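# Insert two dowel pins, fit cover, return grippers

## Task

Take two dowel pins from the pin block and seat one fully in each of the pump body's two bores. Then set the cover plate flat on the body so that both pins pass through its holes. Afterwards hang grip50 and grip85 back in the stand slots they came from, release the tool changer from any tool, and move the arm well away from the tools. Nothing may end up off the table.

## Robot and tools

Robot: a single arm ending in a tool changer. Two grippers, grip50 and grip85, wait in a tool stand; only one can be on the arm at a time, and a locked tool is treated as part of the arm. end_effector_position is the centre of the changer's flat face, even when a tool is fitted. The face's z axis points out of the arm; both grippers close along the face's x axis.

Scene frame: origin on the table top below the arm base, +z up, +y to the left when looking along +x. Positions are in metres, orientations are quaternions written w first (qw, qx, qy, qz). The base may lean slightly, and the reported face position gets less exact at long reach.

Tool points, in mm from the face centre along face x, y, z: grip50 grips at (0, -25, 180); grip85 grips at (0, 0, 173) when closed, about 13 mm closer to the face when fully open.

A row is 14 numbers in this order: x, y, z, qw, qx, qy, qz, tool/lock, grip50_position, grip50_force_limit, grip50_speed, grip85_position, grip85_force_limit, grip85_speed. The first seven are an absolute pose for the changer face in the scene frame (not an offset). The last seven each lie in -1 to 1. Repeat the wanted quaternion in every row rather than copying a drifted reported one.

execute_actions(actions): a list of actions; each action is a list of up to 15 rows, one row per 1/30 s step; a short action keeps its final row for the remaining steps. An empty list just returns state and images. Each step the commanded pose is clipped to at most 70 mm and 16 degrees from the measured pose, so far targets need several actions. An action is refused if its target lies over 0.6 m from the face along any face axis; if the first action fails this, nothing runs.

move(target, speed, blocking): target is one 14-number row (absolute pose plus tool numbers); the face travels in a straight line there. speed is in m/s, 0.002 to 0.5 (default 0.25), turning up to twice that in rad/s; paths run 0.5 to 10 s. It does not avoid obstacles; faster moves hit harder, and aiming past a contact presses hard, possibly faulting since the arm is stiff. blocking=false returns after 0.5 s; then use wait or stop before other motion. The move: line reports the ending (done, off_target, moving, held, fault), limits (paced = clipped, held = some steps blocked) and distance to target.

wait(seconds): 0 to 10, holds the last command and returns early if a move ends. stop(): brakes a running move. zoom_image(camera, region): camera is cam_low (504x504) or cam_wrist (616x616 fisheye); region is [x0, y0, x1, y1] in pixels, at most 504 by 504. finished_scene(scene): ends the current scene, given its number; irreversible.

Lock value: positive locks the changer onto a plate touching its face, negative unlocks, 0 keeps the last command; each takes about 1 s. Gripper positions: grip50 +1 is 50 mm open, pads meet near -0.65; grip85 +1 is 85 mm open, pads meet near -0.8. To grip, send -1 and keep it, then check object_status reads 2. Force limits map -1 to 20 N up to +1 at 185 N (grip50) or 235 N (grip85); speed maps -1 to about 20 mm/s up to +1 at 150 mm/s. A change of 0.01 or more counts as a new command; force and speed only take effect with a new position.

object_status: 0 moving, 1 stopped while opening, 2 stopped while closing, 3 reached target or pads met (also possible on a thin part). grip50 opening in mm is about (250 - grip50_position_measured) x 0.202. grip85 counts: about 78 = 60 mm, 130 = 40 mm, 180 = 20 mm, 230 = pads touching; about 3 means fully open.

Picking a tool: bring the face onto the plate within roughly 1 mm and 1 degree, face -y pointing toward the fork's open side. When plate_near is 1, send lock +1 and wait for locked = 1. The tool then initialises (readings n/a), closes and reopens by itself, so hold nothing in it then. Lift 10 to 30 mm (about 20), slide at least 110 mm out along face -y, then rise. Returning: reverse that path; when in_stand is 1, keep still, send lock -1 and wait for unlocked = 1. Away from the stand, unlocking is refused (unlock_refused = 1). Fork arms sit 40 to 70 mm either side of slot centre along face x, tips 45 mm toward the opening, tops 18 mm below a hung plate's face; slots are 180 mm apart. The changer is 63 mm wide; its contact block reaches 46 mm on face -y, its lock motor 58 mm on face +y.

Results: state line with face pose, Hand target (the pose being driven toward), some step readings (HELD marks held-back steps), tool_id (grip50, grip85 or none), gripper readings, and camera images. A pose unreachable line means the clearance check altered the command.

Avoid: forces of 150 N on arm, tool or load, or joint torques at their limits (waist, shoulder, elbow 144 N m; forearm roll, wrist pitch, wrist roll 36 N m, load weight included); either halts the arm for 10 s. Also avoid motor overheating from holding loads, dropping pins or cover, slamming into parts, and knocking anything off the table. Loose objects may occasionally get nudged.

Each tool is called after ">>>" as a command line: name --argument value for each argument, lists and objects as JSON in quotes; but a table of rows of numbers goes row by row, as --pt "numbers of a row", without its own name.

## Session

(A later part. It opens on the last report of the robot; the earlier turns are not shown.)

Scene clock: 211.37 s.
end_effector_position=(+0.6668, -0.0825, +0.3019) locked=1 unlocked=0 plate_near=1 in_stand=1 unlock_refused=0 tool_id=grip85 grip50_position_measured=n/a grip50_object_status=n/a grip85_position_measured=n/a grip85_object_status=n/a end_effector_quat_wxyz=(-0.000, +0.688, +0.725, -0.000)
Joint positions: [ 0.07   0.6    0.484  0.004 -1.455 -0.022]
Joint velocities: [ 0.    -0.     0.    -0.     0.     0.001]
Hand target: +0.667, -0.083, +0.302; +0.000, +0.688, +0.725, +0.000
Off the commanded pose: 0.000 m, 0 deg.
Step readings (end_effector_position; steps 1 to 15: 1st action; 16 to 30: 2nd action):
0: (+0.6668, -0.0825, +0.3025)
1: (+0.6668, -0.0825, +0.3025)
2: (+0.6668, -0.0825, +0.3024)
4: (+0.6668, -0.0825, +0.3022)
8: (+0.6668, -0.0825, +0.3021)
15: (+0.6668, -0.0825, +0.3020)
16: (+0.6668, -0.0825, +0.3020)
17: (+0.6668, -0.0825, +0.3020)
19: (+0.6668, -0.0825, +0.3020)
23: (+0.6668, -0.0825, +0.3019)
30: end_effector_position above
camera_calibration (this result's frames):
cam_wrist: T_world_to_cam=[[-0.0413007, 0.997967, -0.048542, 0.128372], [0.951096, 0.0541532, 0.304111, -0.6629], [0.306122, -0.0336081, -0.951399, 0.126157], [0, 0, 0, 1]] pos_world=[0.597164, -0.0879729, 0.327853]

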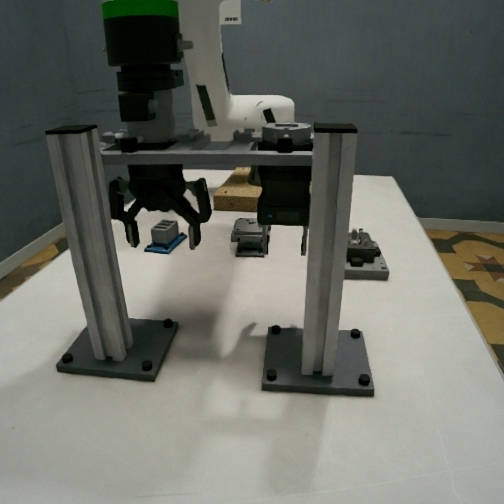

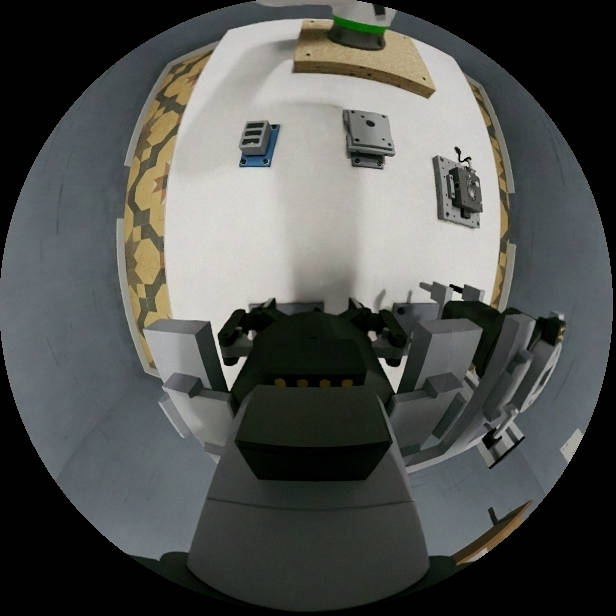

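>>> move --target '[0.6668,-0.0825,0.3217,0,0.6884,0.7254,0,0,1,0,0,1,0,0]' --speed 0.05

>>> move --target '[0.537,-0.0893,0.3217,0,0.6884,0.7254,0,0,1,0,0,1,0,0]' --speed 0.15

>>> move --target '[0.379,0.001,0.27,0,0.6756,0.7373,0,0,1,0,0,1,0,0]' --speed 0.25

>>> zoom_image --camera "cam_wrist" --region '[250,240,380,330]'

Scene clock: 217.13 s.
end_effector_position=(+0.6668, -0.0825, +0.3216) locked=1 unlocked=0 plate_near=1 in_stand=0 unlock_refused=0 tool_id=grip85 grip50_position_measured=n/a grip50_object_status=n/a grip85_position_measured=3 grip85_object_status=3 end_effector_quat_wxyz=(+0.000, +0.688, +0.725, -0.000)
Joint positions: [ 0.071  0.595  0.522  0.004 -1.498 -0.022]
Joint velocities: [-0.     0.     0.002  0.    -0.003  0.   ]
Hand target: +0.667, -0.082, +0.322; +0.000, +0.688, +0.725, +0.000
Off the commanded pose: 0.000 m, 0 deg.
move: done
camera_calibration (this result's frames):
cam_wrist: T_world_to_cam=[[-0.0412798, 0.997964, -0.0486242, 0.129344], [0.951051, 0.0541634, 0.30425, -0.668917], [0.306264, -0.0336848, -0.95135, 0.144832], [0, 0, 0, 1]] pos_world=[0.597157, -0.0879708, 0.347593]

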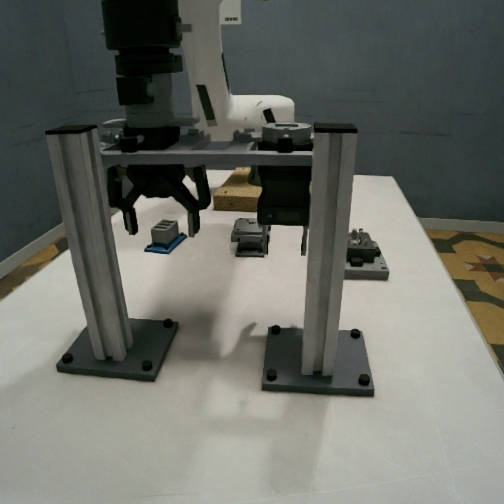

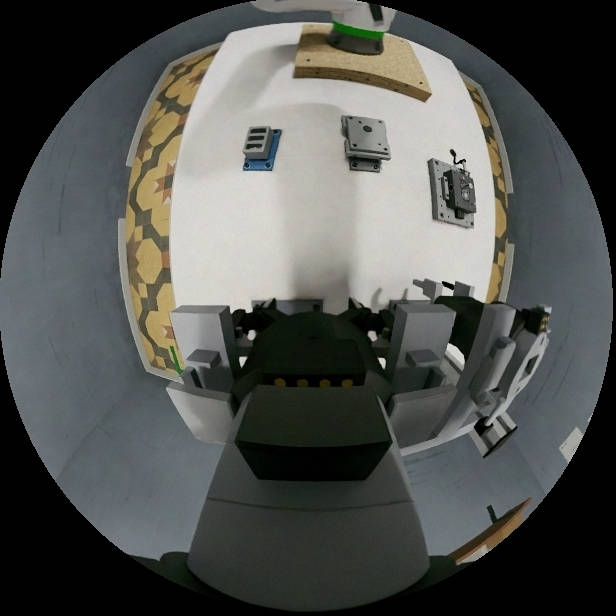

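Scene clock: 218.43 s.
end_effector_position=(+0.5370, -0.0891, +0.3215) locked=1 unlocked=0 plate_near=1 in_stand=0 unlock_refused=0 tool_id=grip85 grip50_position_measured=n/a grip50_object_status=n/a grip85_position_measured=3 grip85_object_status=3 end_effector_quat_wxyz=(-0.000, +0.688, +0.725, -0.000)
Joint positions: [ 0.076  0.264  0.058  0.004 -1.365 -0.028]
Joint velocities: [ 0.    -0.003 -0.003  0.001  0.    -0.001]
Hand target: +0.537, -0.089, +0.322; -0.000, +0.688, +0.725, +0.000
Off the commanded pose: 0.000 m, 0 deg.
move: done
camera_calibration (this result's frames):
cam_wrist: T_world_to_cam=[[-0.041303, 0.997968, -0.0485182, 0.130543], [0.951078, 0.0541501, 0.304168, -0.545024], [0.306177, -0.0335815, -0.951382, 0.184298], [0, 0, 0, 1]] pos_world=[0.467325, -0.0945758, 0.347451]

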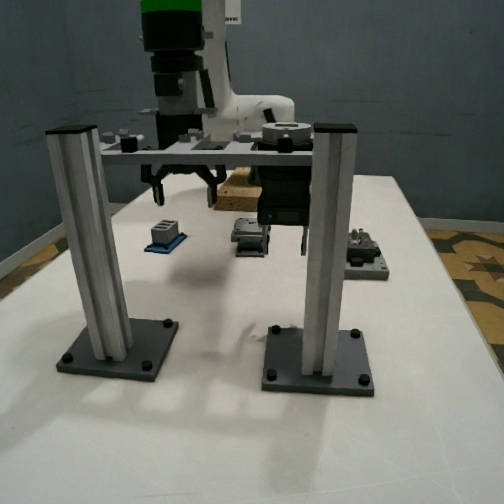

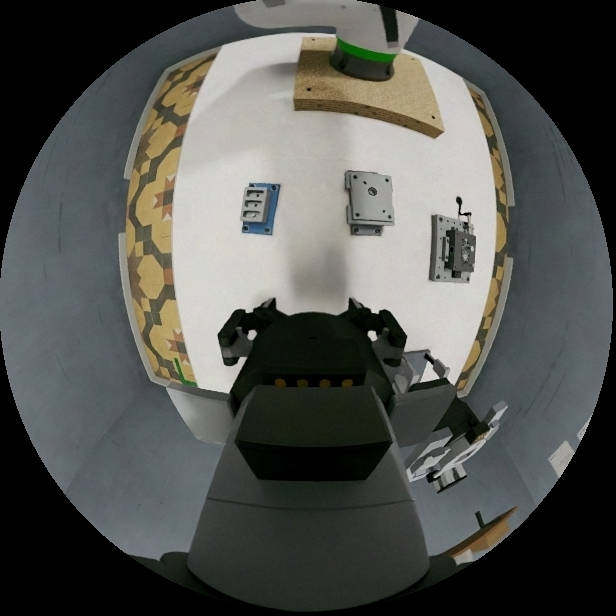

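Scene clock: 219.73 s.
end_effector_position=(+0.3792, +0.0011, +0.2698) locked=1 unlocked=0 plate_near=1 in_stand=0 unlock_refused=0 tool_id=grip85 grip50_position_measured=n/a grip50_object_status=n/a grip85_position_measured=3 grip85_object_status=3 end_effector_quat_wxyz=(-0.000, +0.676, +0.737, +0.000)
Joint positions: [ 0.353 -0.114 -0.474  0.003 -1.212 -0.271]
Joint velocities: [ 0.004 -0.002 -0.003  0.002 -0.    -0.004]
Hand target: +0.379, +0.001, +0.270; -0.000, +0.676, +0.737, +0.000
Off the commanded pose: 0.000 m, 0 deg.
move: done
camera_calibration (this result's frames):
cam_wrist: T_world_to_cam=[[-0.0761386, 0.995934, -0.0481437, 0.0446246], [0.948638, 0.0872232, 0.304103, -0.383192], [0.307066, -0.022517, -0.951422, 0.18609], [0, 0, 0, 1]] pos_world=[0.309767, -0.0068297, 0.295728]

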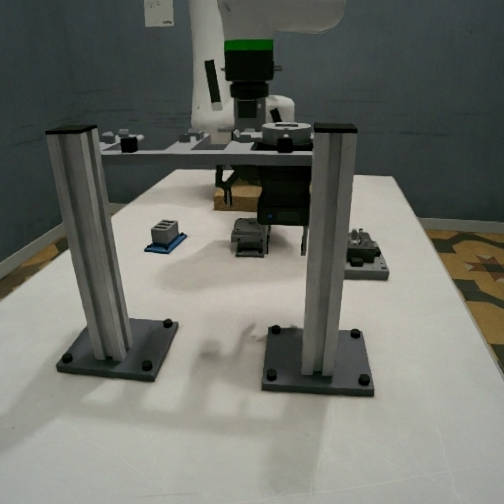

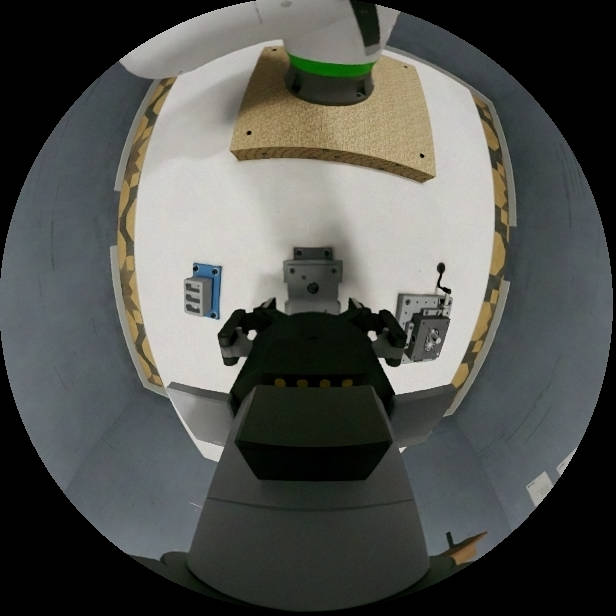

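Region (250, 240, 380, 330) of cam_wrist's 616x616 image, scaled by 3.877, with more detail than that image has; it fills the top 349 rows of this view, and the rest is white.

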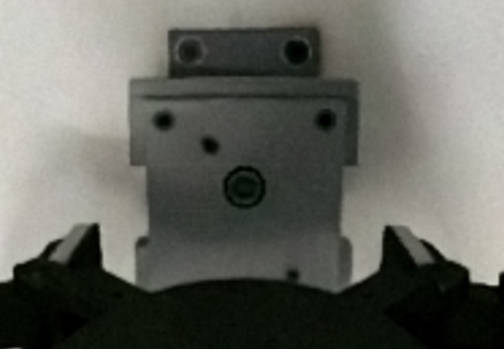

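>>> move --target '[0.379,0.0014,0.237,0,0.6691,0.7431,0,0,1,0,0,1,0,0]' --speed 0.06

>>> zoom_image --camera "cam_wrist" --region '[250,240,380,330]'

Scene clock: 222.40 s.
end_effector_position=(+0.3790, +0.0014, +0.2371) locked=1 unlocked=0 plate_near=1 in_stand=0 unlock_refused=0 tool_id=grip85 grip50_position_measured=n/a grip50_object_status=n/a grip85_position_measured=3 grip85_object_status=3 end_effector_quat_wxyz=(+0.000, +0.669, +0.743, +0.000)
Joint positions: [ 0.354 -0.079 -0.525  0.004 -1.126 -0.255]
Joint velocities: [ 0.     0.002 -0.001 -0.     0.004 -0.   ]
Hand target: +0.379, +0.001, +0.237; +0.000, +0.669, +0.743, -0.000
Off the commanded pose: 0.000 m, 0 deg.
move: done
camera_calibration (this result's frames):
cam_wrist: T_world_to_cam=[[-0.0934719, 0.994438, -0.0485476, 0.0493798], [0.946917, 0.103858, 0.30424, -0.372519], [0.30759, -0.0175326, -0.951357, 0.154865], [0, 0, 0, 1]] pos_world=[0.309725, -0.00770094, 0.263064]

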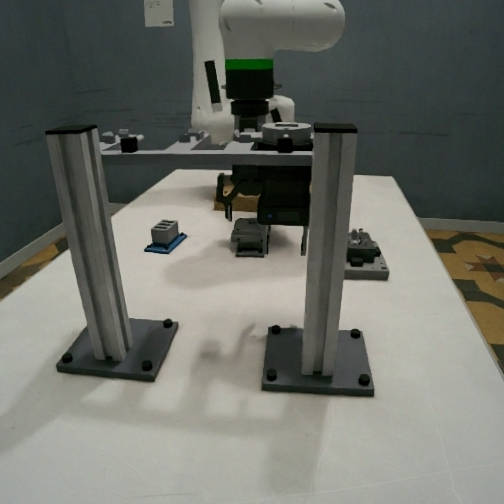

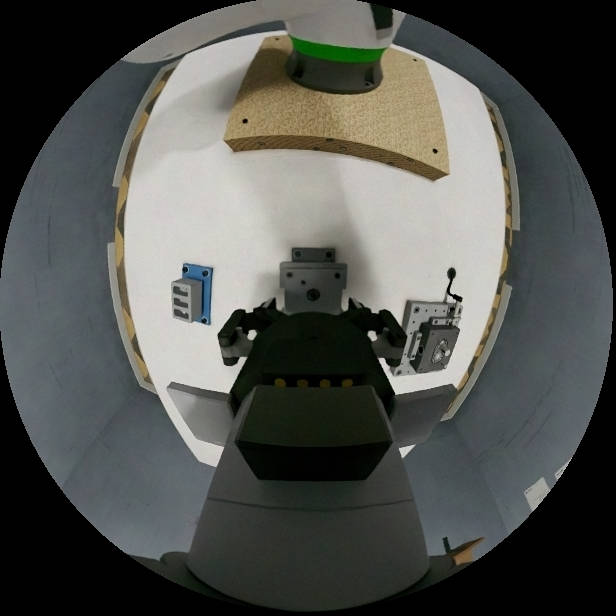

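Region (250, 240, 380, 330) of cam_wrist's 616x616 image, scaled by 3.877, with more detail than that image has; it fills the top 349 rows of this view, and the rest is white.

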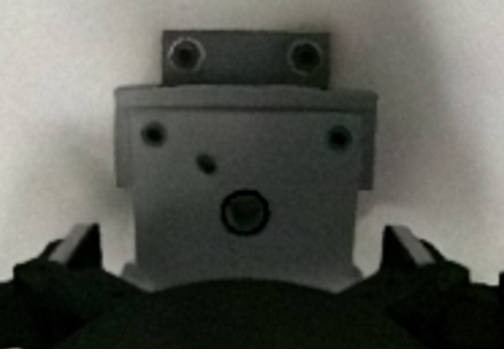

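>>> move --target '[0.3759,0.0019,0.227,0,0.6711,0.7414,0,0,1,0,0,1,0,0]' --speed 0.02

>>> zoom_image --camera "cam_wrist" --region '[250,240,380,330]'

Scene clock: 227.33 s.
end_effector_position=(+0.3759, +0.0019, +0.2271) locked=1 unlocked=0 plate_near=1 in_stand=0 unlock_refused=0 tool_id=grip85 grip50_position_measured=n/a grip50_object_status=n/a grip85_position_measured=3 grip85_object_status=3 end_effector_quat_wxyz=(-0.000, +0.671, +0.741, +0.000)
Joint positions: [ 0.358 -0.075 -0.547  0.004 -1.099 -0.264]
Joint velocities: [ 0.     0.    -0.002  0.     0.002 -0.001]
Hand target: +0.376, +0.002, +0.227; -0.000, +0.671, +0.741, +0.000
Off the commanded pose: 0.000 m, 0 deg.
move: done
camera_calibration (this result's frames):
cam_wrist: T_world_to_cam=[[-0.0883081, 0.994911, -0.0485255, 0.0461606], [0.94745, 0.0989336, 0.304221, -0.366795], [0.307474, -0.0191102, -0.951365, 0.14632], [0, 0, 0, 1]] pos_world=[0.306607, -0.00684105, 0.253031]

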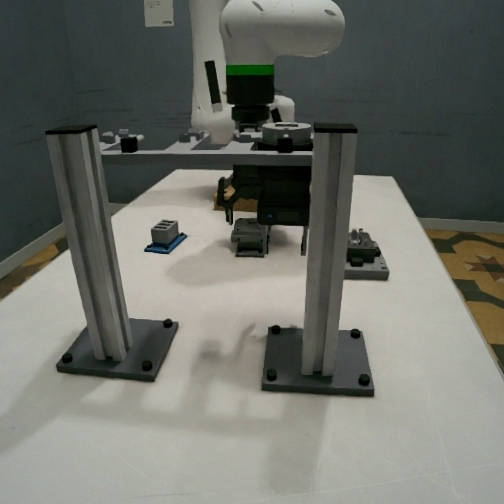

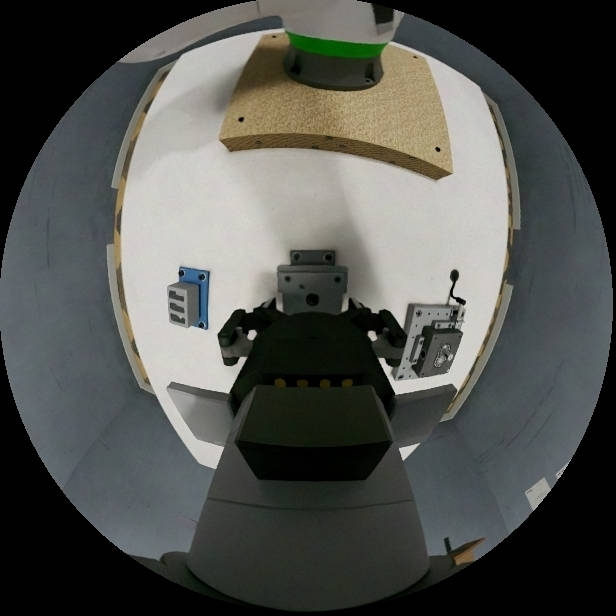

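Region (250, 240, 380, 330) of cam_wrist's 616x616 image, scaled by 3.877, with more detail than that image has; it fills the top 349 rows of this view, and the rest is white.

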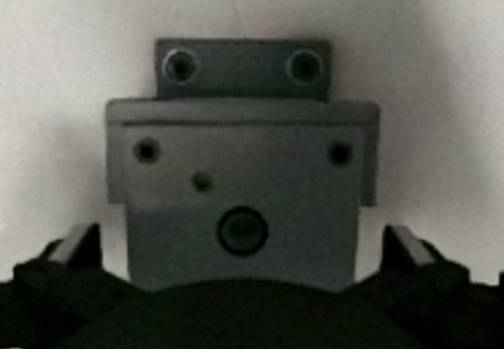

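Well centred.

>>> move --target '[0.3757,0.0019,0.22,0,0.6711,0.7414,0,0,1,0,0,1,0,0]' --speed 0.015

>>> move --target '[0.3757,0.0019,0.22,0,0.6711,0.7414,0,0,1,0,0,-1,-0.4,-1]' --speed 0.015

>>> zoom_image --camera "cam_wrist" --region '[250,240,380,330]'

Scene clock: 232.40 s.
end_effector_position=(+0.3757, +0.0019, +0.2201) locked=1 unlocked=0 plate_near=1 in_stand=0 unlock_refused=0 tool_id=grip85 grip50_position_measured=n/a grip50_object_status=n/a grip85_position_measured=3 grip85_object_status=3 end_effector_quat_wxyz=(-0.000, +0.671, +0.741, -0.000)
Joint positions: [ 0.359 -0.066 -0.557  0.004 -1.08  -0.265]
Joint velocities: [-0.     0.001 -0.002 -0.001  0.003 -0.   ]
Hand target: +0.376, +0.002, +0.220; +0.000, +0.671, +0.741, -0.000
Off the commanded pose: 0.000 m, 0 deg.
move: done
camera_calibration (this result's frames):
cam_wrist: T_world_to_cam=[[-0.0882836, 0.994912, -0.0485479, 0.0457994], [0.947451, 0.0989172, 0.304223, -0.364466], [0.307477, -0.0191389, -0.951363, 0.139741], [0, 0, 0, 1]] pos_world=[0.30639, -0.00683993, 0.246047]

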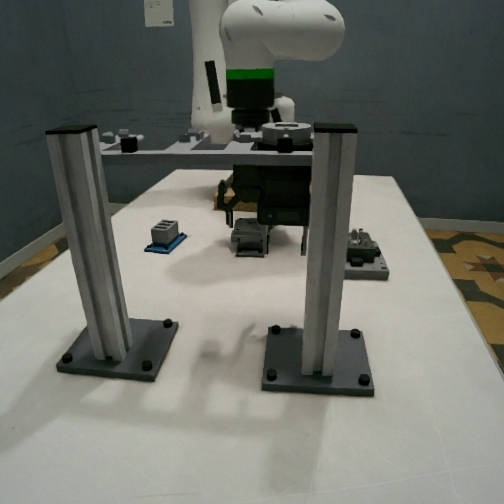

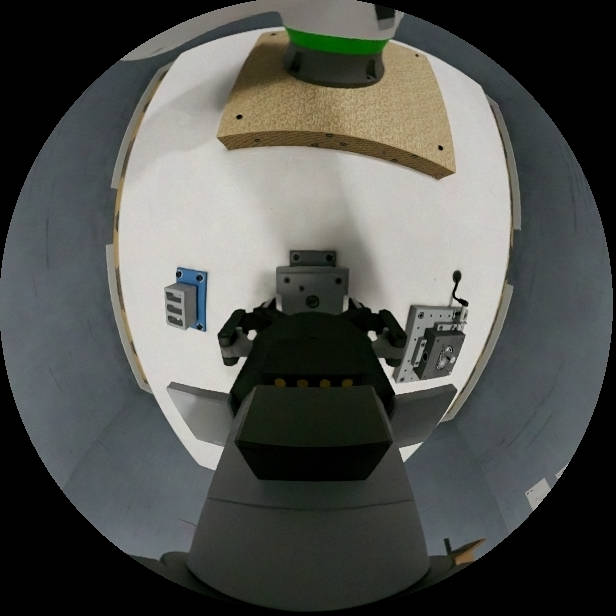

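Scene clock: 233.73 s.
end_effector_position=(+0.3757, +0.0019, +0.2200) locked=1 unlocked=0 plate_near=1 in_stand=0 unlock_refused=0 tool_id=grip85 grip50_position_measured=n/a grip50_object_status=n/a grip85_position_measured=53 grip85_object_status=2 end_effector_quat_wxyz=(+0.000, +0.671, +0.741, +0.000)
Joint positions: [ 0.359 -0.066 -0.557  0.004 -1.08  -0.265]
Joint velocities: [ 0.    -0.    -0.     0.001 -0.    -0.001]
Hand target: +0.376, +0.002, +0.220; +0.000, +0.671, +0.741, -0.000
Off the commanded pose: 0.000 m, 0 deg.
move: done
camera_calibration (this result's frames):
cam_wrist: T_world_to_cam=[[-0.0883317, 0.994906, -0.0485741, 0.0458113], [0.947425, 0.0989723, 0.304286, -0.364477], [0.307544, -0.0191422, -0.951341, 0.139645], [0, 0, 0, 1]] pos_world=[0.306414, -0.00683179, 0.245981]

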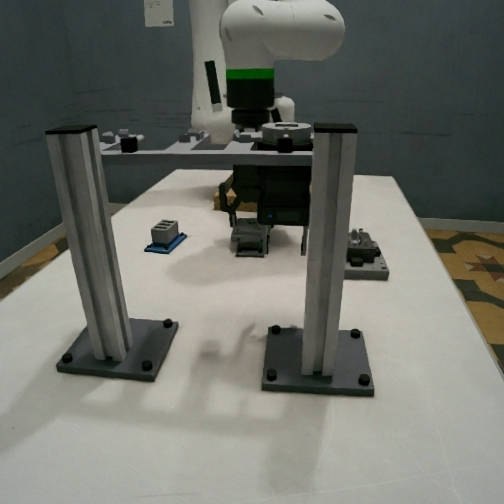

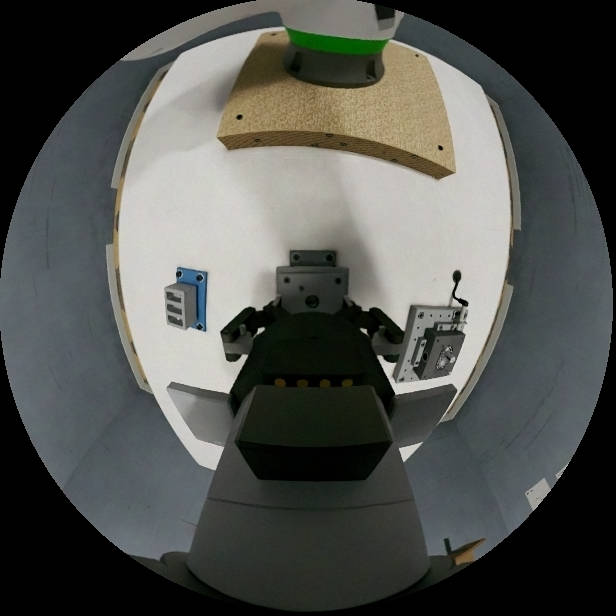

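Region (250, 240, 380, 330) of cam_wrist's 616x616 image, scaled by 3.877, with more detail than that image has; it fills the top 349 rows of this view, and the rest is white.

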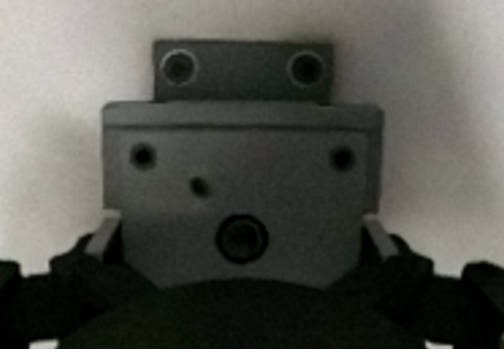

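>>> move --target '[0.3757,0.0019,0.235,0,0.6711,0.7414,0,0,1,0,0,-1,-0.4,-1]' --speed 0.025

>>> move --target '[0.385,0.04,0.28,0,0.6711,0.7414,0,0,1,0,0,-1,-0.4,-1]' --speed 0.12

>>> move --target '[0.4359,0.2192,0.272,0,0.682,0.7314,0,0,1,0,0,-1,-0.4,-1]' --speed 0.2

>>> move --target '[0.4359,0.2192,0.261,0,0.682,0.7314,0,0,1,0,0,-1,-0.4,-1]' --speed 0.025

>>> zoom_image --camera "cam_wrist" --region '[264,245,364,320]'

Scene clock: 242.13 s.
end_effector_position=(+0.3757, +0.0019, +0.2349) locked=1 unlocked=0 plate_near=1 in_stand=0 unlock_refused=0 tool_id=grip85 grip50_position_measured=n/a grip50_object_status=n/a grip85_position_measured=53 grip85_object_status=2 end_effector_quat_wxyz=(+0.000, +0.671, +0.741, -0.000)
Joint positions: [ 0.359 -0.085 -0.536  0.004 -1.12  -0.265]
Joint velocities: [ 0.    -0.001  0.001  0.001 -0.003 -0.001]
Hand target: +0.376, +0.002, +0.235; -0.000, +0.671, +0.741, +0.000
Off the commanded pose: 0.000 m, 0 deg.
move: done
camera_calibration (this result's frames):
cam_wrist: T_world_to_cam=[[-0.088239, 0.994914, -0.0485794, 0.0465258], [0.94745, 0.0988846, 0.304238, -0.368986], [0.307495, -0.0191808, -0.951356, 0.153832], [0, 0, 0, 1]] pos_world=[0.306398, -0.0068516, 0.260869]

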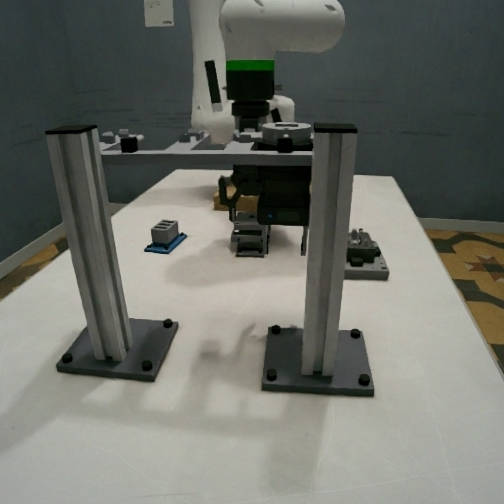

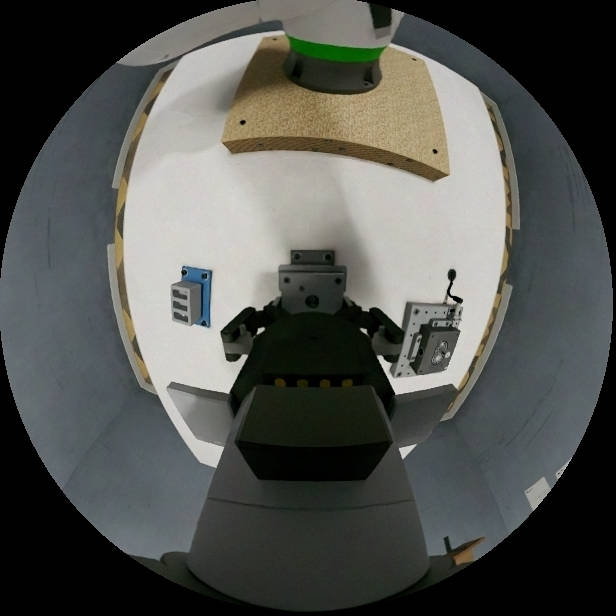

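Scene clock: 243.03 s.
end_effector_position=(+0.3850, +0.0399, +0.2800) locked=1 unlocked=0 plate_near=1 in_stand=0 unlock_refused=0 tool_id=grip85 grip50_position_measured=n/a grip50_object_status=n/a grip85_position_measured=53 grip85_object_status=2 end_effector_quat_wxyz=(-0.000, +0.671, +0.741, +0.000)
Joint positions: [ 0.446 -0.101 -0.438  0.003 -1.236 -0.351]
Joint velocities: [ 0.002  0.     0.002  0.001 -0.002 -0.002]
Hand target: +0.385, +0.040, +0.280; -0.000, +0.671, +0.741, +0.000
Off the commanded pose: 0.000 m, 0 deg.
move: done
camera_calibration (this result's frames):
cam_wrist: T_world_to_cam=[[-0.088244, 0.99493, -0.0482421, 0.0116007], [0.947441, 0.0987868, 0.304298, -0.395303], [0.307521, -0.018854, -0.951354, 0.194541], [0, 0, 0, 1]] pos_world=[0.315724, 0.0311767, 0.305927]

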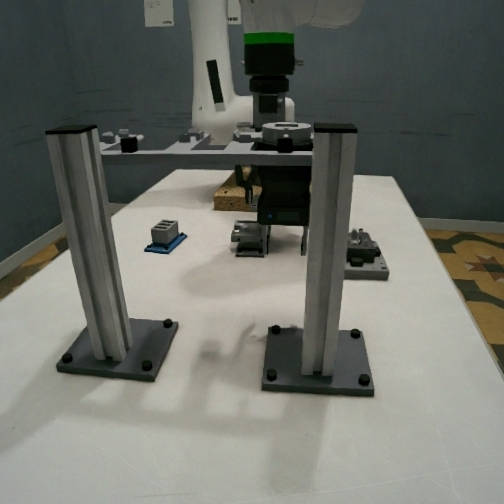

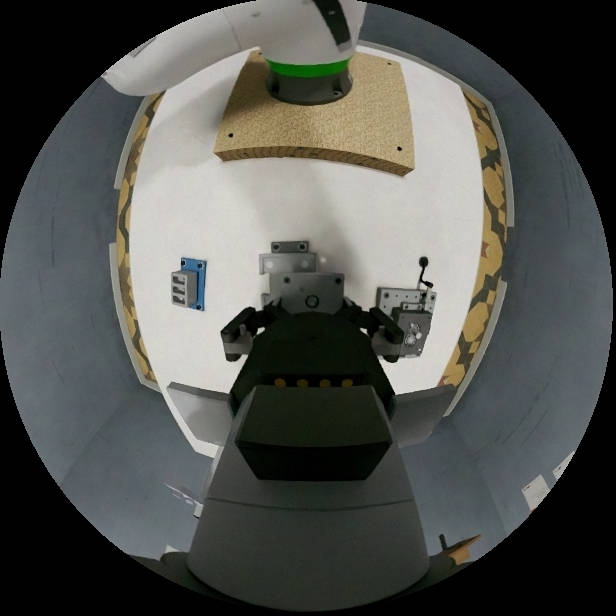

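Scene clock: 244.43 s.
end_effector_position=(+0.4362, +0.2189, +0.2722) locked=1 unlocked=0 plate_near=1 in_stand=0 unlock_refused=0 tool_id=grip85 grip50_position_measured=n/a grip50_object_status=n/a grip85_position_measured=53 grip85_object_status=2 end_effector_quat_wxyz=(-0.000, +0.682, +0.731, +0.000)
Joint positions: [ 0.734  0.163 -0.185  0.003 -1.224 -0.668]
Joint velocities: [ 0.001  0.003  0.003  0.001 -0.001 -0.001]
Hand target: +0.436, +0.219, +0.272; -0.000, +0.682, +0.731, +0.000
Off the commanded pose: 0.000 m, 0 deg.
move: done
camera_calibration (this result's frames):
cam_wrist: T_world_to_cam=[[-0.0588153, 0.997102, -0.0482466, -0.175685], [0.950026, 0.0707503, 0.304048, -0.454007], [0.30658, -0.0279529, -0.951434, 0.177195], [0, 0, 0, 1]] pos_world=[0.366661, 0.21225, 0.298153]

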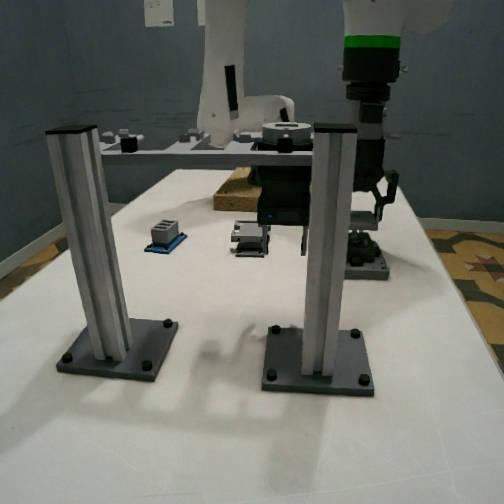

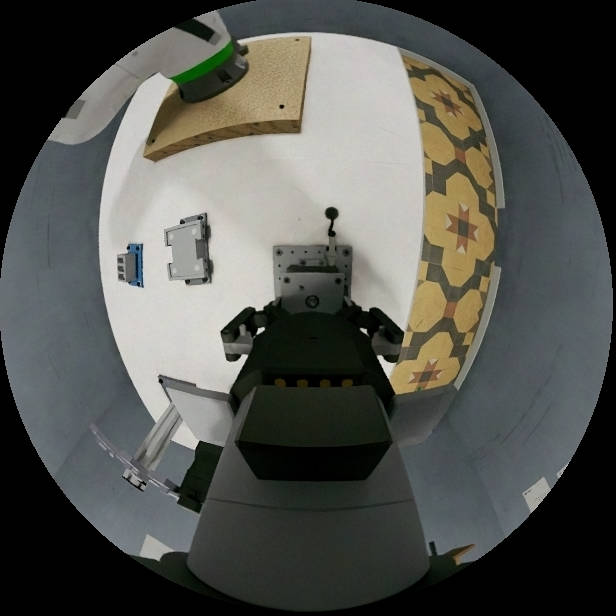

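Scene clock: 245.17 s.
end_effector_position=(+0.4359, +0.2192, +0.2611) locked=1 unlocked=0 plate_near=1 in_stand=0 unlock_refused=0 tool_id=grip85 grip50_position_measured=n/a grip50_object_status=n/a grip85_position_measured=53 grip85_object_status=2 end_effector_quat_wxyz=(-0.000, +0.682, +0.731, +0.000)
Joint positions: [ 0.735  0.173 -0.202  0.003 -1.198 -0.67 ]
Joint velocities: [ 0.     0.001 -0.002  0.     0.003 -0.   ]
Hand target: +0.436, +0.219, +0.261; -0.000, +0.682, +0.731, -0.000
Off the commanded pose: 0.000 m, 0 deg.
move: done
camera_calibration (this result's frames):
cam_wrist: T_world_to_cam=[[-0.0588152, 0.997088, -0.0485435, -0.176411], [0.94996, 0.0708469, 0.304231, -0.450418], [0.306785, -0.028221, -0.95136, 0.166689], [0, 0, 0, 1]] pos_world=[0.366365, 0.212512, 0.287049]

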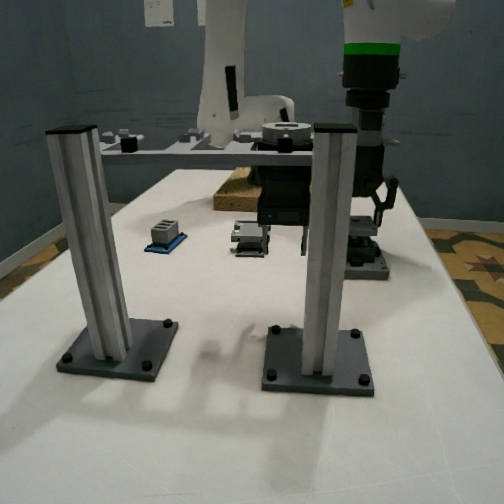

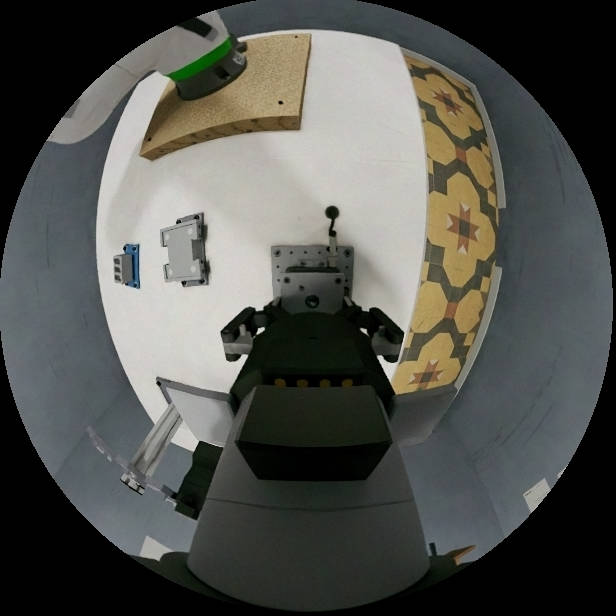

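Region (264, 245, 364, 320) of cam_wrist's 616x616 image, scaled by 5.040, with more detail than that image has; it fills the top 378 rows of this view, and the rest is white.

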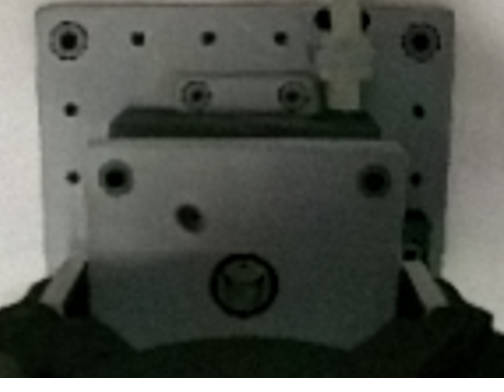

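>>> zoom_image --camera "cam_wrist" --region '[297,288,329,312]'

Region (297, 288, 329, 312) of cam_wrist's 616x616 image, scaled by 15.750, with more detail than that image has; it fills the top 378 rows of this view, and the rest is white.

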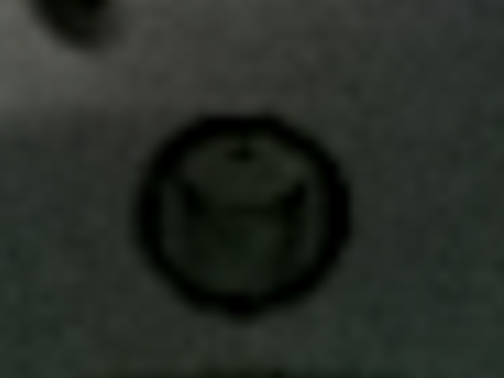

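>>> execute_actions --actions '[[[0.4358,0.2192,0.2600,0,0.682,0.7314,0,0,1,0,0,-1,-0.4,-1],[0.4357,0.2192,0.2590,0,0.682,0.7314,0,0,1,0,0,-1,-0.4,-1],[0.4357,0.2192,0.2580,0,0.682,0.7314,0,0,1,0,0,-1,-0.4,-1]],[[0.4357,0.2192,0.2570,0,0.682,0.7314,0,0,1,0,0,-1,-0.4,-1]],[[0.4357,0.2192,0.2562,0,0.682,0.7314,0,0,1,0,0,-1,-0.4,-1]]]'

>>> zoom_image --camera "cam_wrist" --region '[297,288,329,312]'

Scene clock: 254.97 s.
end_effector_position=(+0.4357, +0.2192, +0.2562) locked=1 unlocked=0 plate_near=1 in_stand=0 unlock_refused=0 tool_id=grip85 grip50_position_measured=n/a grip50_object_status=n/a grip85_position_measured=53 grip85_object_status=2 end_effector_quat_wxyz=(+0.000, +0.682, +0.731, -0.000)
Joint positions: [ 0.735  0.177 -0.209  0.003 -1.187 -0.67 ]
Joint velocities: [ 0.     0.     0.     0.    -0.001  0.   ]
Hand target: +0.436, +0.219, +0.256; +0.000, +0.682, +0.731, -0.000
Off the commanded pose: 0.000 m, 0 deg.
Step readings (end_effector_position; steps 1 to 15: 1st action; 16 to 30: 2nd action; 31 to 45: 3rd action):
0: (+0.4359, +0.2192, +0.2610)
1: (+0.4359, +0.2192, +0.2610)
2: (+0.4359, +0.2192, +0.2608)
4: (+0.4358, +0.2192, +0.2596)
8: (+0.4357, +0.2192, +0.2582)
15: (+0.4357, +0.2192, +0.2580)
16: (+0.4357, +0.2192, +0.2580)
17: (+0.4357, +0.2192, +0.2578)
19: (+0.4357, +0.2192, +0.2573)
23: (+0.4357, +0.2192, +0.2570)
30: (+0.4357, +0.2192, +0.2570)
31: (+0.4357, +0.2192, +0.2570)
32: (+0.4357, +0.2192, +0.2568)
34: (+0.4357, +0.2192, +0.2564)
38: (+0.4357, +0.2192, +0.2562)
45: end_effector_position above
camera_calibration (this result's frames):
cam_wrist: T_world_to_cam=[[-0.0588356, 0.997086, -0.0485585, -0.176653], [0.949955, 0.0708712, 0.304242, -0.448747], [0.306797, -0.0282281, -0.951356, 0.162101], [0, 0, 0, 1]] pos_world=[0.366163, 0.212517, 0.282166]

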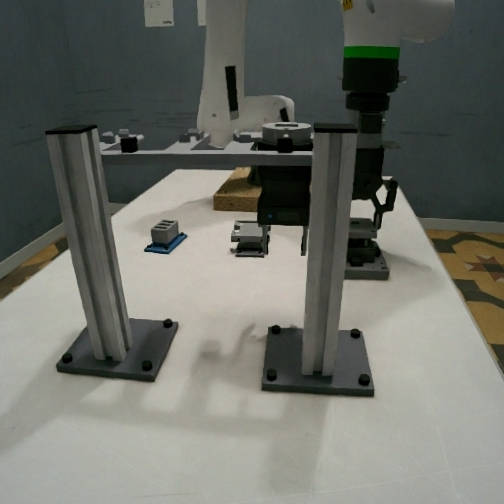

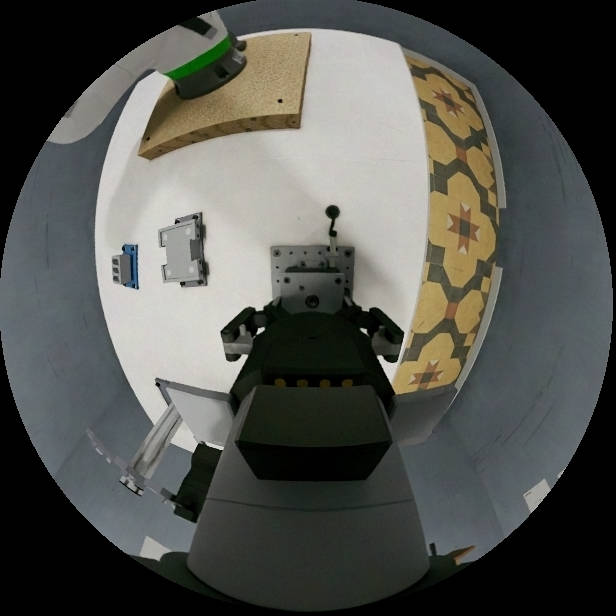

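Region (297, 288, 329, 312) of cam_wrist's 616x616 image, scaled by 15.750, with more detail than that image has; it fills the top 378 rows of this view, and the rest is white.

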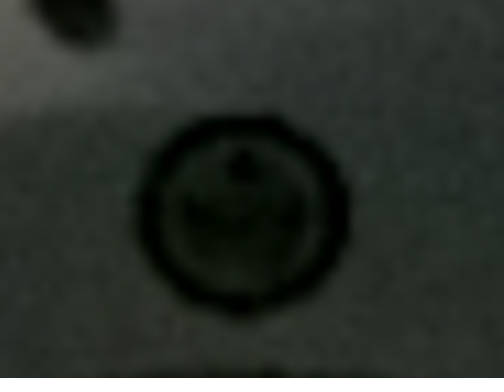

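>>> execute_actions --actions '[[[0.4354,0.2192,0.2555,0,0.682,0.7314,0,0,1,0,0,-1,-0.4,-1]],[[0.4354,0.2192,0.2547,0,0.682,0.7314,0,0,1,0,0,-1,-0.4,-1]]]'

>>> zoom_image --camera "cam_wrist" --region '[297,288,329,312]'

Scene clock: 262.93 s.
end_effector_position=(+0.4354, +0.2192, +0.2547) locked=1 unlocked=0 plate_near=1 in_stand=0 unlock_refused=0 tool_id=grip85 grip50_position_measured=n/a grip50_object_status=n/a grip85_position_measured=53 grip85_object_status=2 end_effector_quat_wxyz=(-0.000, +0.682, +0.731, +0.000)
Joint positions: [ 0.735  0.177 -0.212  0.003 -1.183 -0.67 ]
Joint velocities: [ 0.    -0.001 -0.     0.001  0.     0.   ]
Hand target: +0.435, +0.219, +0.255; +0.000, +0.682, +0.731, -0.000
Off the commanded pose: 0.000 m, 0 deg.
Step readings (end_effector_position; steps 1 to 15: 1st action; 16 to 30: 2nd action):
0: (+0.4357, +0.2192, +0.2562)
1: (+0.4357, +0.2192, +0.2562)
2: (+0.4357, +0.2192, +0.2560)
4: (+0.4355, +0.2191, +0.2557)
8: (+0.4354, +0.2192, +0.2555)
15: (+0.4354, +0.2192, +0.2555)
16: (+0.4354, +0.2192, +0.2555)
17: (+0.4354, +0.2192, +0.2553)
19: (+0.4354, +0.2192, +0.2549)
23: (+0.4354, +0.2192, +0.2547)
30: end_effector_position above
camera_calibration (this result's frames):
cam_wrist: T_world_to_cam=[[-0.058813, 0.997089, -0.0485274, -0.176764], [0.949964, 0.0708395, 0.30422, -0.447991], [0.306772, -0.0282072, -0.951365, 0.160772], [0, 0, 0, 1]] pos_world=[0.365859, 0.21252, 0.280663]

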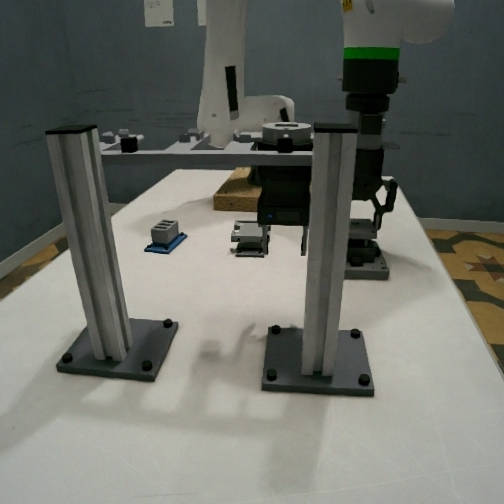

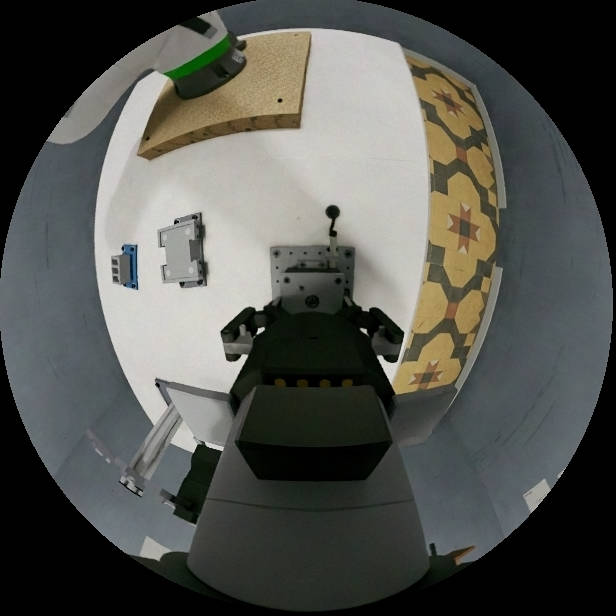

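Region (297, 288, 329, 312) of cam_wrist's 616x616 image, scaled by 15.750, with more detail than that image has; it fills the top 378 rows of this view, and the rest is white.

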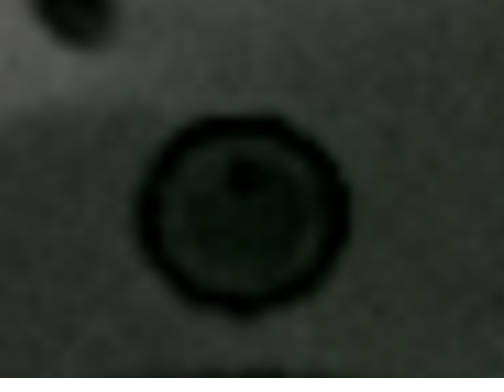

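No contact. Continue.

>>> move --target '[0.4354,0.2192,0.248,0,0.682,0.7314,0,0,1,0,0,-1,-0.4,-1]' --speed 0.008

>>> zoom_image --camera "cam_wrist" --region '[274,255,354,320]'

Scene clock: 265.93 s.
end_effector_position=(+0.4354, +0.2192, +0.2481) locked=1 unlocked=0 plate_near=1 in_stand=0 unlock_refused=0 tool_id=grip85 grip50_position_measured=n/a grip50_object_status=n/a grip85_position_measured=53 grip85_object_status=2 end_effector_quat_wxyz=(+0.000, +0.682, +0.731, +0.000)
Joint positions: [ 0.735  0.184 -0.221  0.003 -1.167 -0.67 ]
Joint velocities: [-0.     0.001 -0.001 -0.     0.001  0.001]
Hand target: +0.435, +0.219, +0.248; +0.000, +0.682, +0.731, -0.000
Off the commanded pose: 0.000 m, 0 deg.
move: done
camera_calibration (this result's frames):
cam_wrist: T_world_to_cam=[[-0.0588655, 0.997084, -0.0485537, -0.17707], [0.949953, 0.0708982, 0.304242, -0.445981], [0.306798, -0.0282143, -0.951356, 0.154437], [0, 0, 0, 1]] pos_world=[0.365856, 0.212531, 0.274014]

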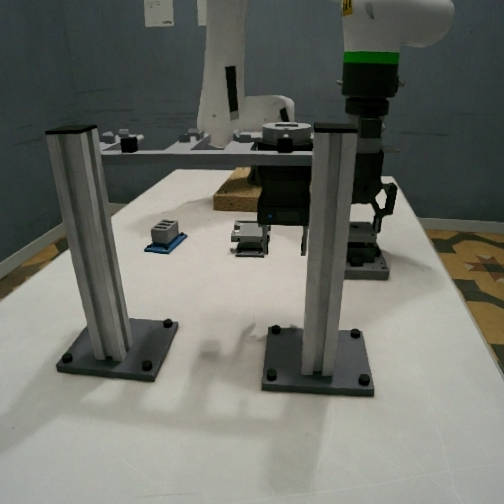

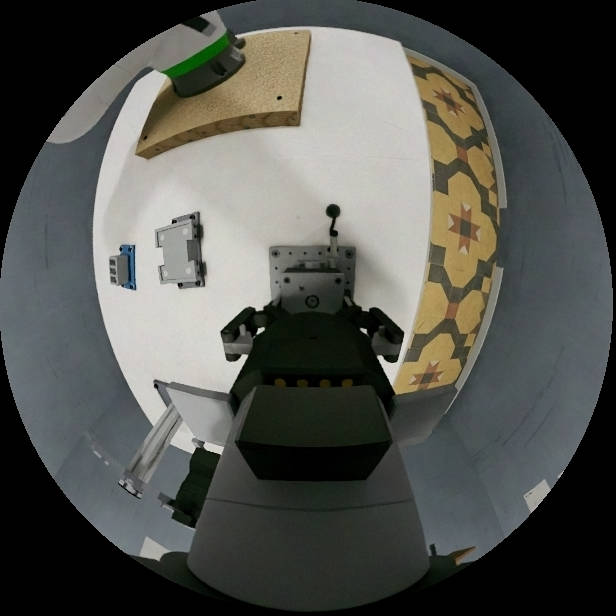

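Region (274, 255, 354, 320) of cam_wrist's 616x616 image, scaled by 6.300, with more detail than that image has; it fills the top 410 rows of this view, and the rest is white.

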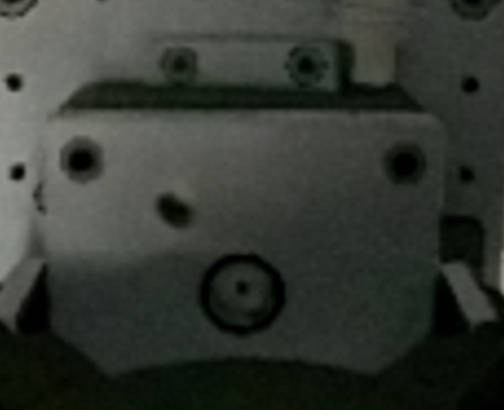

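>>> execute_actions --actions '[[[0.4352,0.2192,0.247,0,0.682,0.7314,0,0,1,0,0,-1,-0.4,-1]],[[0.4352,0.2192,0.246,0,0.682,0.7314,0,0,1,0,0,-1,-0.4,-1]],[[0.4352,0.2192,0.2452,0,0.682,0.7314,0,0,1,0,0,-1,-0.4,-1]],[[0.4352,0.2192,0.2445,0,0.682,0.7314,0,0,1,0,0,-1,-0.4,-1]]]'

>>> zoom_image --camera "cam_wrist" --region '[274,255,354,320]'

Scene clock: 271.50 s.
end_effector_position=(+0.4352, +0.2192, +0.2445) locked=1 unlocked=0 plate_near=1 in_stand=0 unlock_refused=0 tool_id=grip85 grip50_position_measured=n/a grip50_object_status=n/a grip85_position_measured=53 grip85_object_status=2 end_effector_quat_wxyz=(+0.000, +0.682, +0.731, +0.000)
Joint positions: [ 0.736  0.187 -0.227  0.003 -1.159 -0.671]
Joint velocities: [-0.    -0.     0.     0.001 -0.    -0.   ]
Hand target: +0.435, +0.219, +0.245; +0.000, +0.682, +0.731, +0.000
Off the commanded pose: 0.000 m, 0 deg.
Step readings (end_effector_position; steps 1 to 15: 1st action; 16 to 30: 2nd action; 31 to 45: 3rd action; 46 to 60: 4th action):
0: (+0.4354, +0.2192, +0.2480)
1: (+0.4354, +0.2192, +0.2480)
2: (+0.4354, +0.2192, +0.2478)
4: (+0.4353, +0.2191, +0.2473)
8: (+0.4353, +0.2191, +0.2471)
15: (+0.4352, +0.2192, +0.2470)
16: (+0.4352, +0.2192, +0.2470)
17: (+0.4352, +0.2192, +0.2468)
19: (+0.4352, +0.2192, +0.2463)
23: (+0.4352, +0.2192, +0.2460)
30: (+0.4352, +0.2192, +0.2460)
31: (+0.4352, +0.2192, +0.2460)
32: (+0.4352, +0.2192, +0.2458)
34: (+0.4352, +0.2192, +0.2455)
38: (+0.4352, +0.2192, +0.2453)
45: (+0.4352, +0.2192, +0.2452)
46: (+0.4352, +0.2192, +0.2452)
47: (+0.4352, +0.2192, +0.2451)
49: (+0.4352, +0.2192, +0.2448)
53: (+0.4352, +0.2192, +0.2446)
60: end_effector_position above
camera_calibration (this result's frames):
cam_wrist: T_world_to_cam=[[-0.0588634, 0.997086, -0.0485241, -0.177266], [0.949941, 0.0708883, 0.304281, -0.444728], [0.306834, -0.028184, -0.951346, 0.15111], [0, 0, 0, 1]] pos_world=[0.365665, 0.212535, 0.270478]

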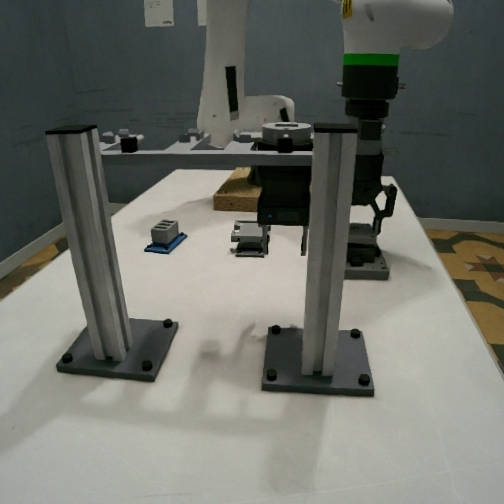

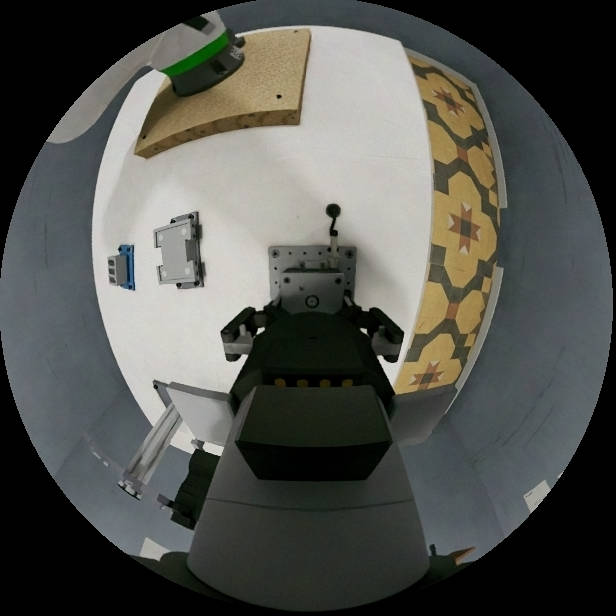

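Region (274, 255, 354, 320) of cam_wrist's 616x616 image, scaled by 6.300, with more detail than that image has; it fills the top 410 rows of this view, and the rest is white.

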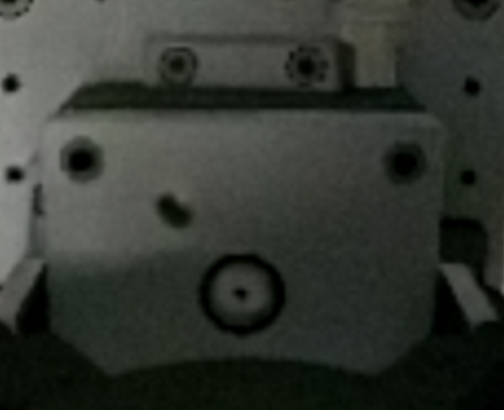

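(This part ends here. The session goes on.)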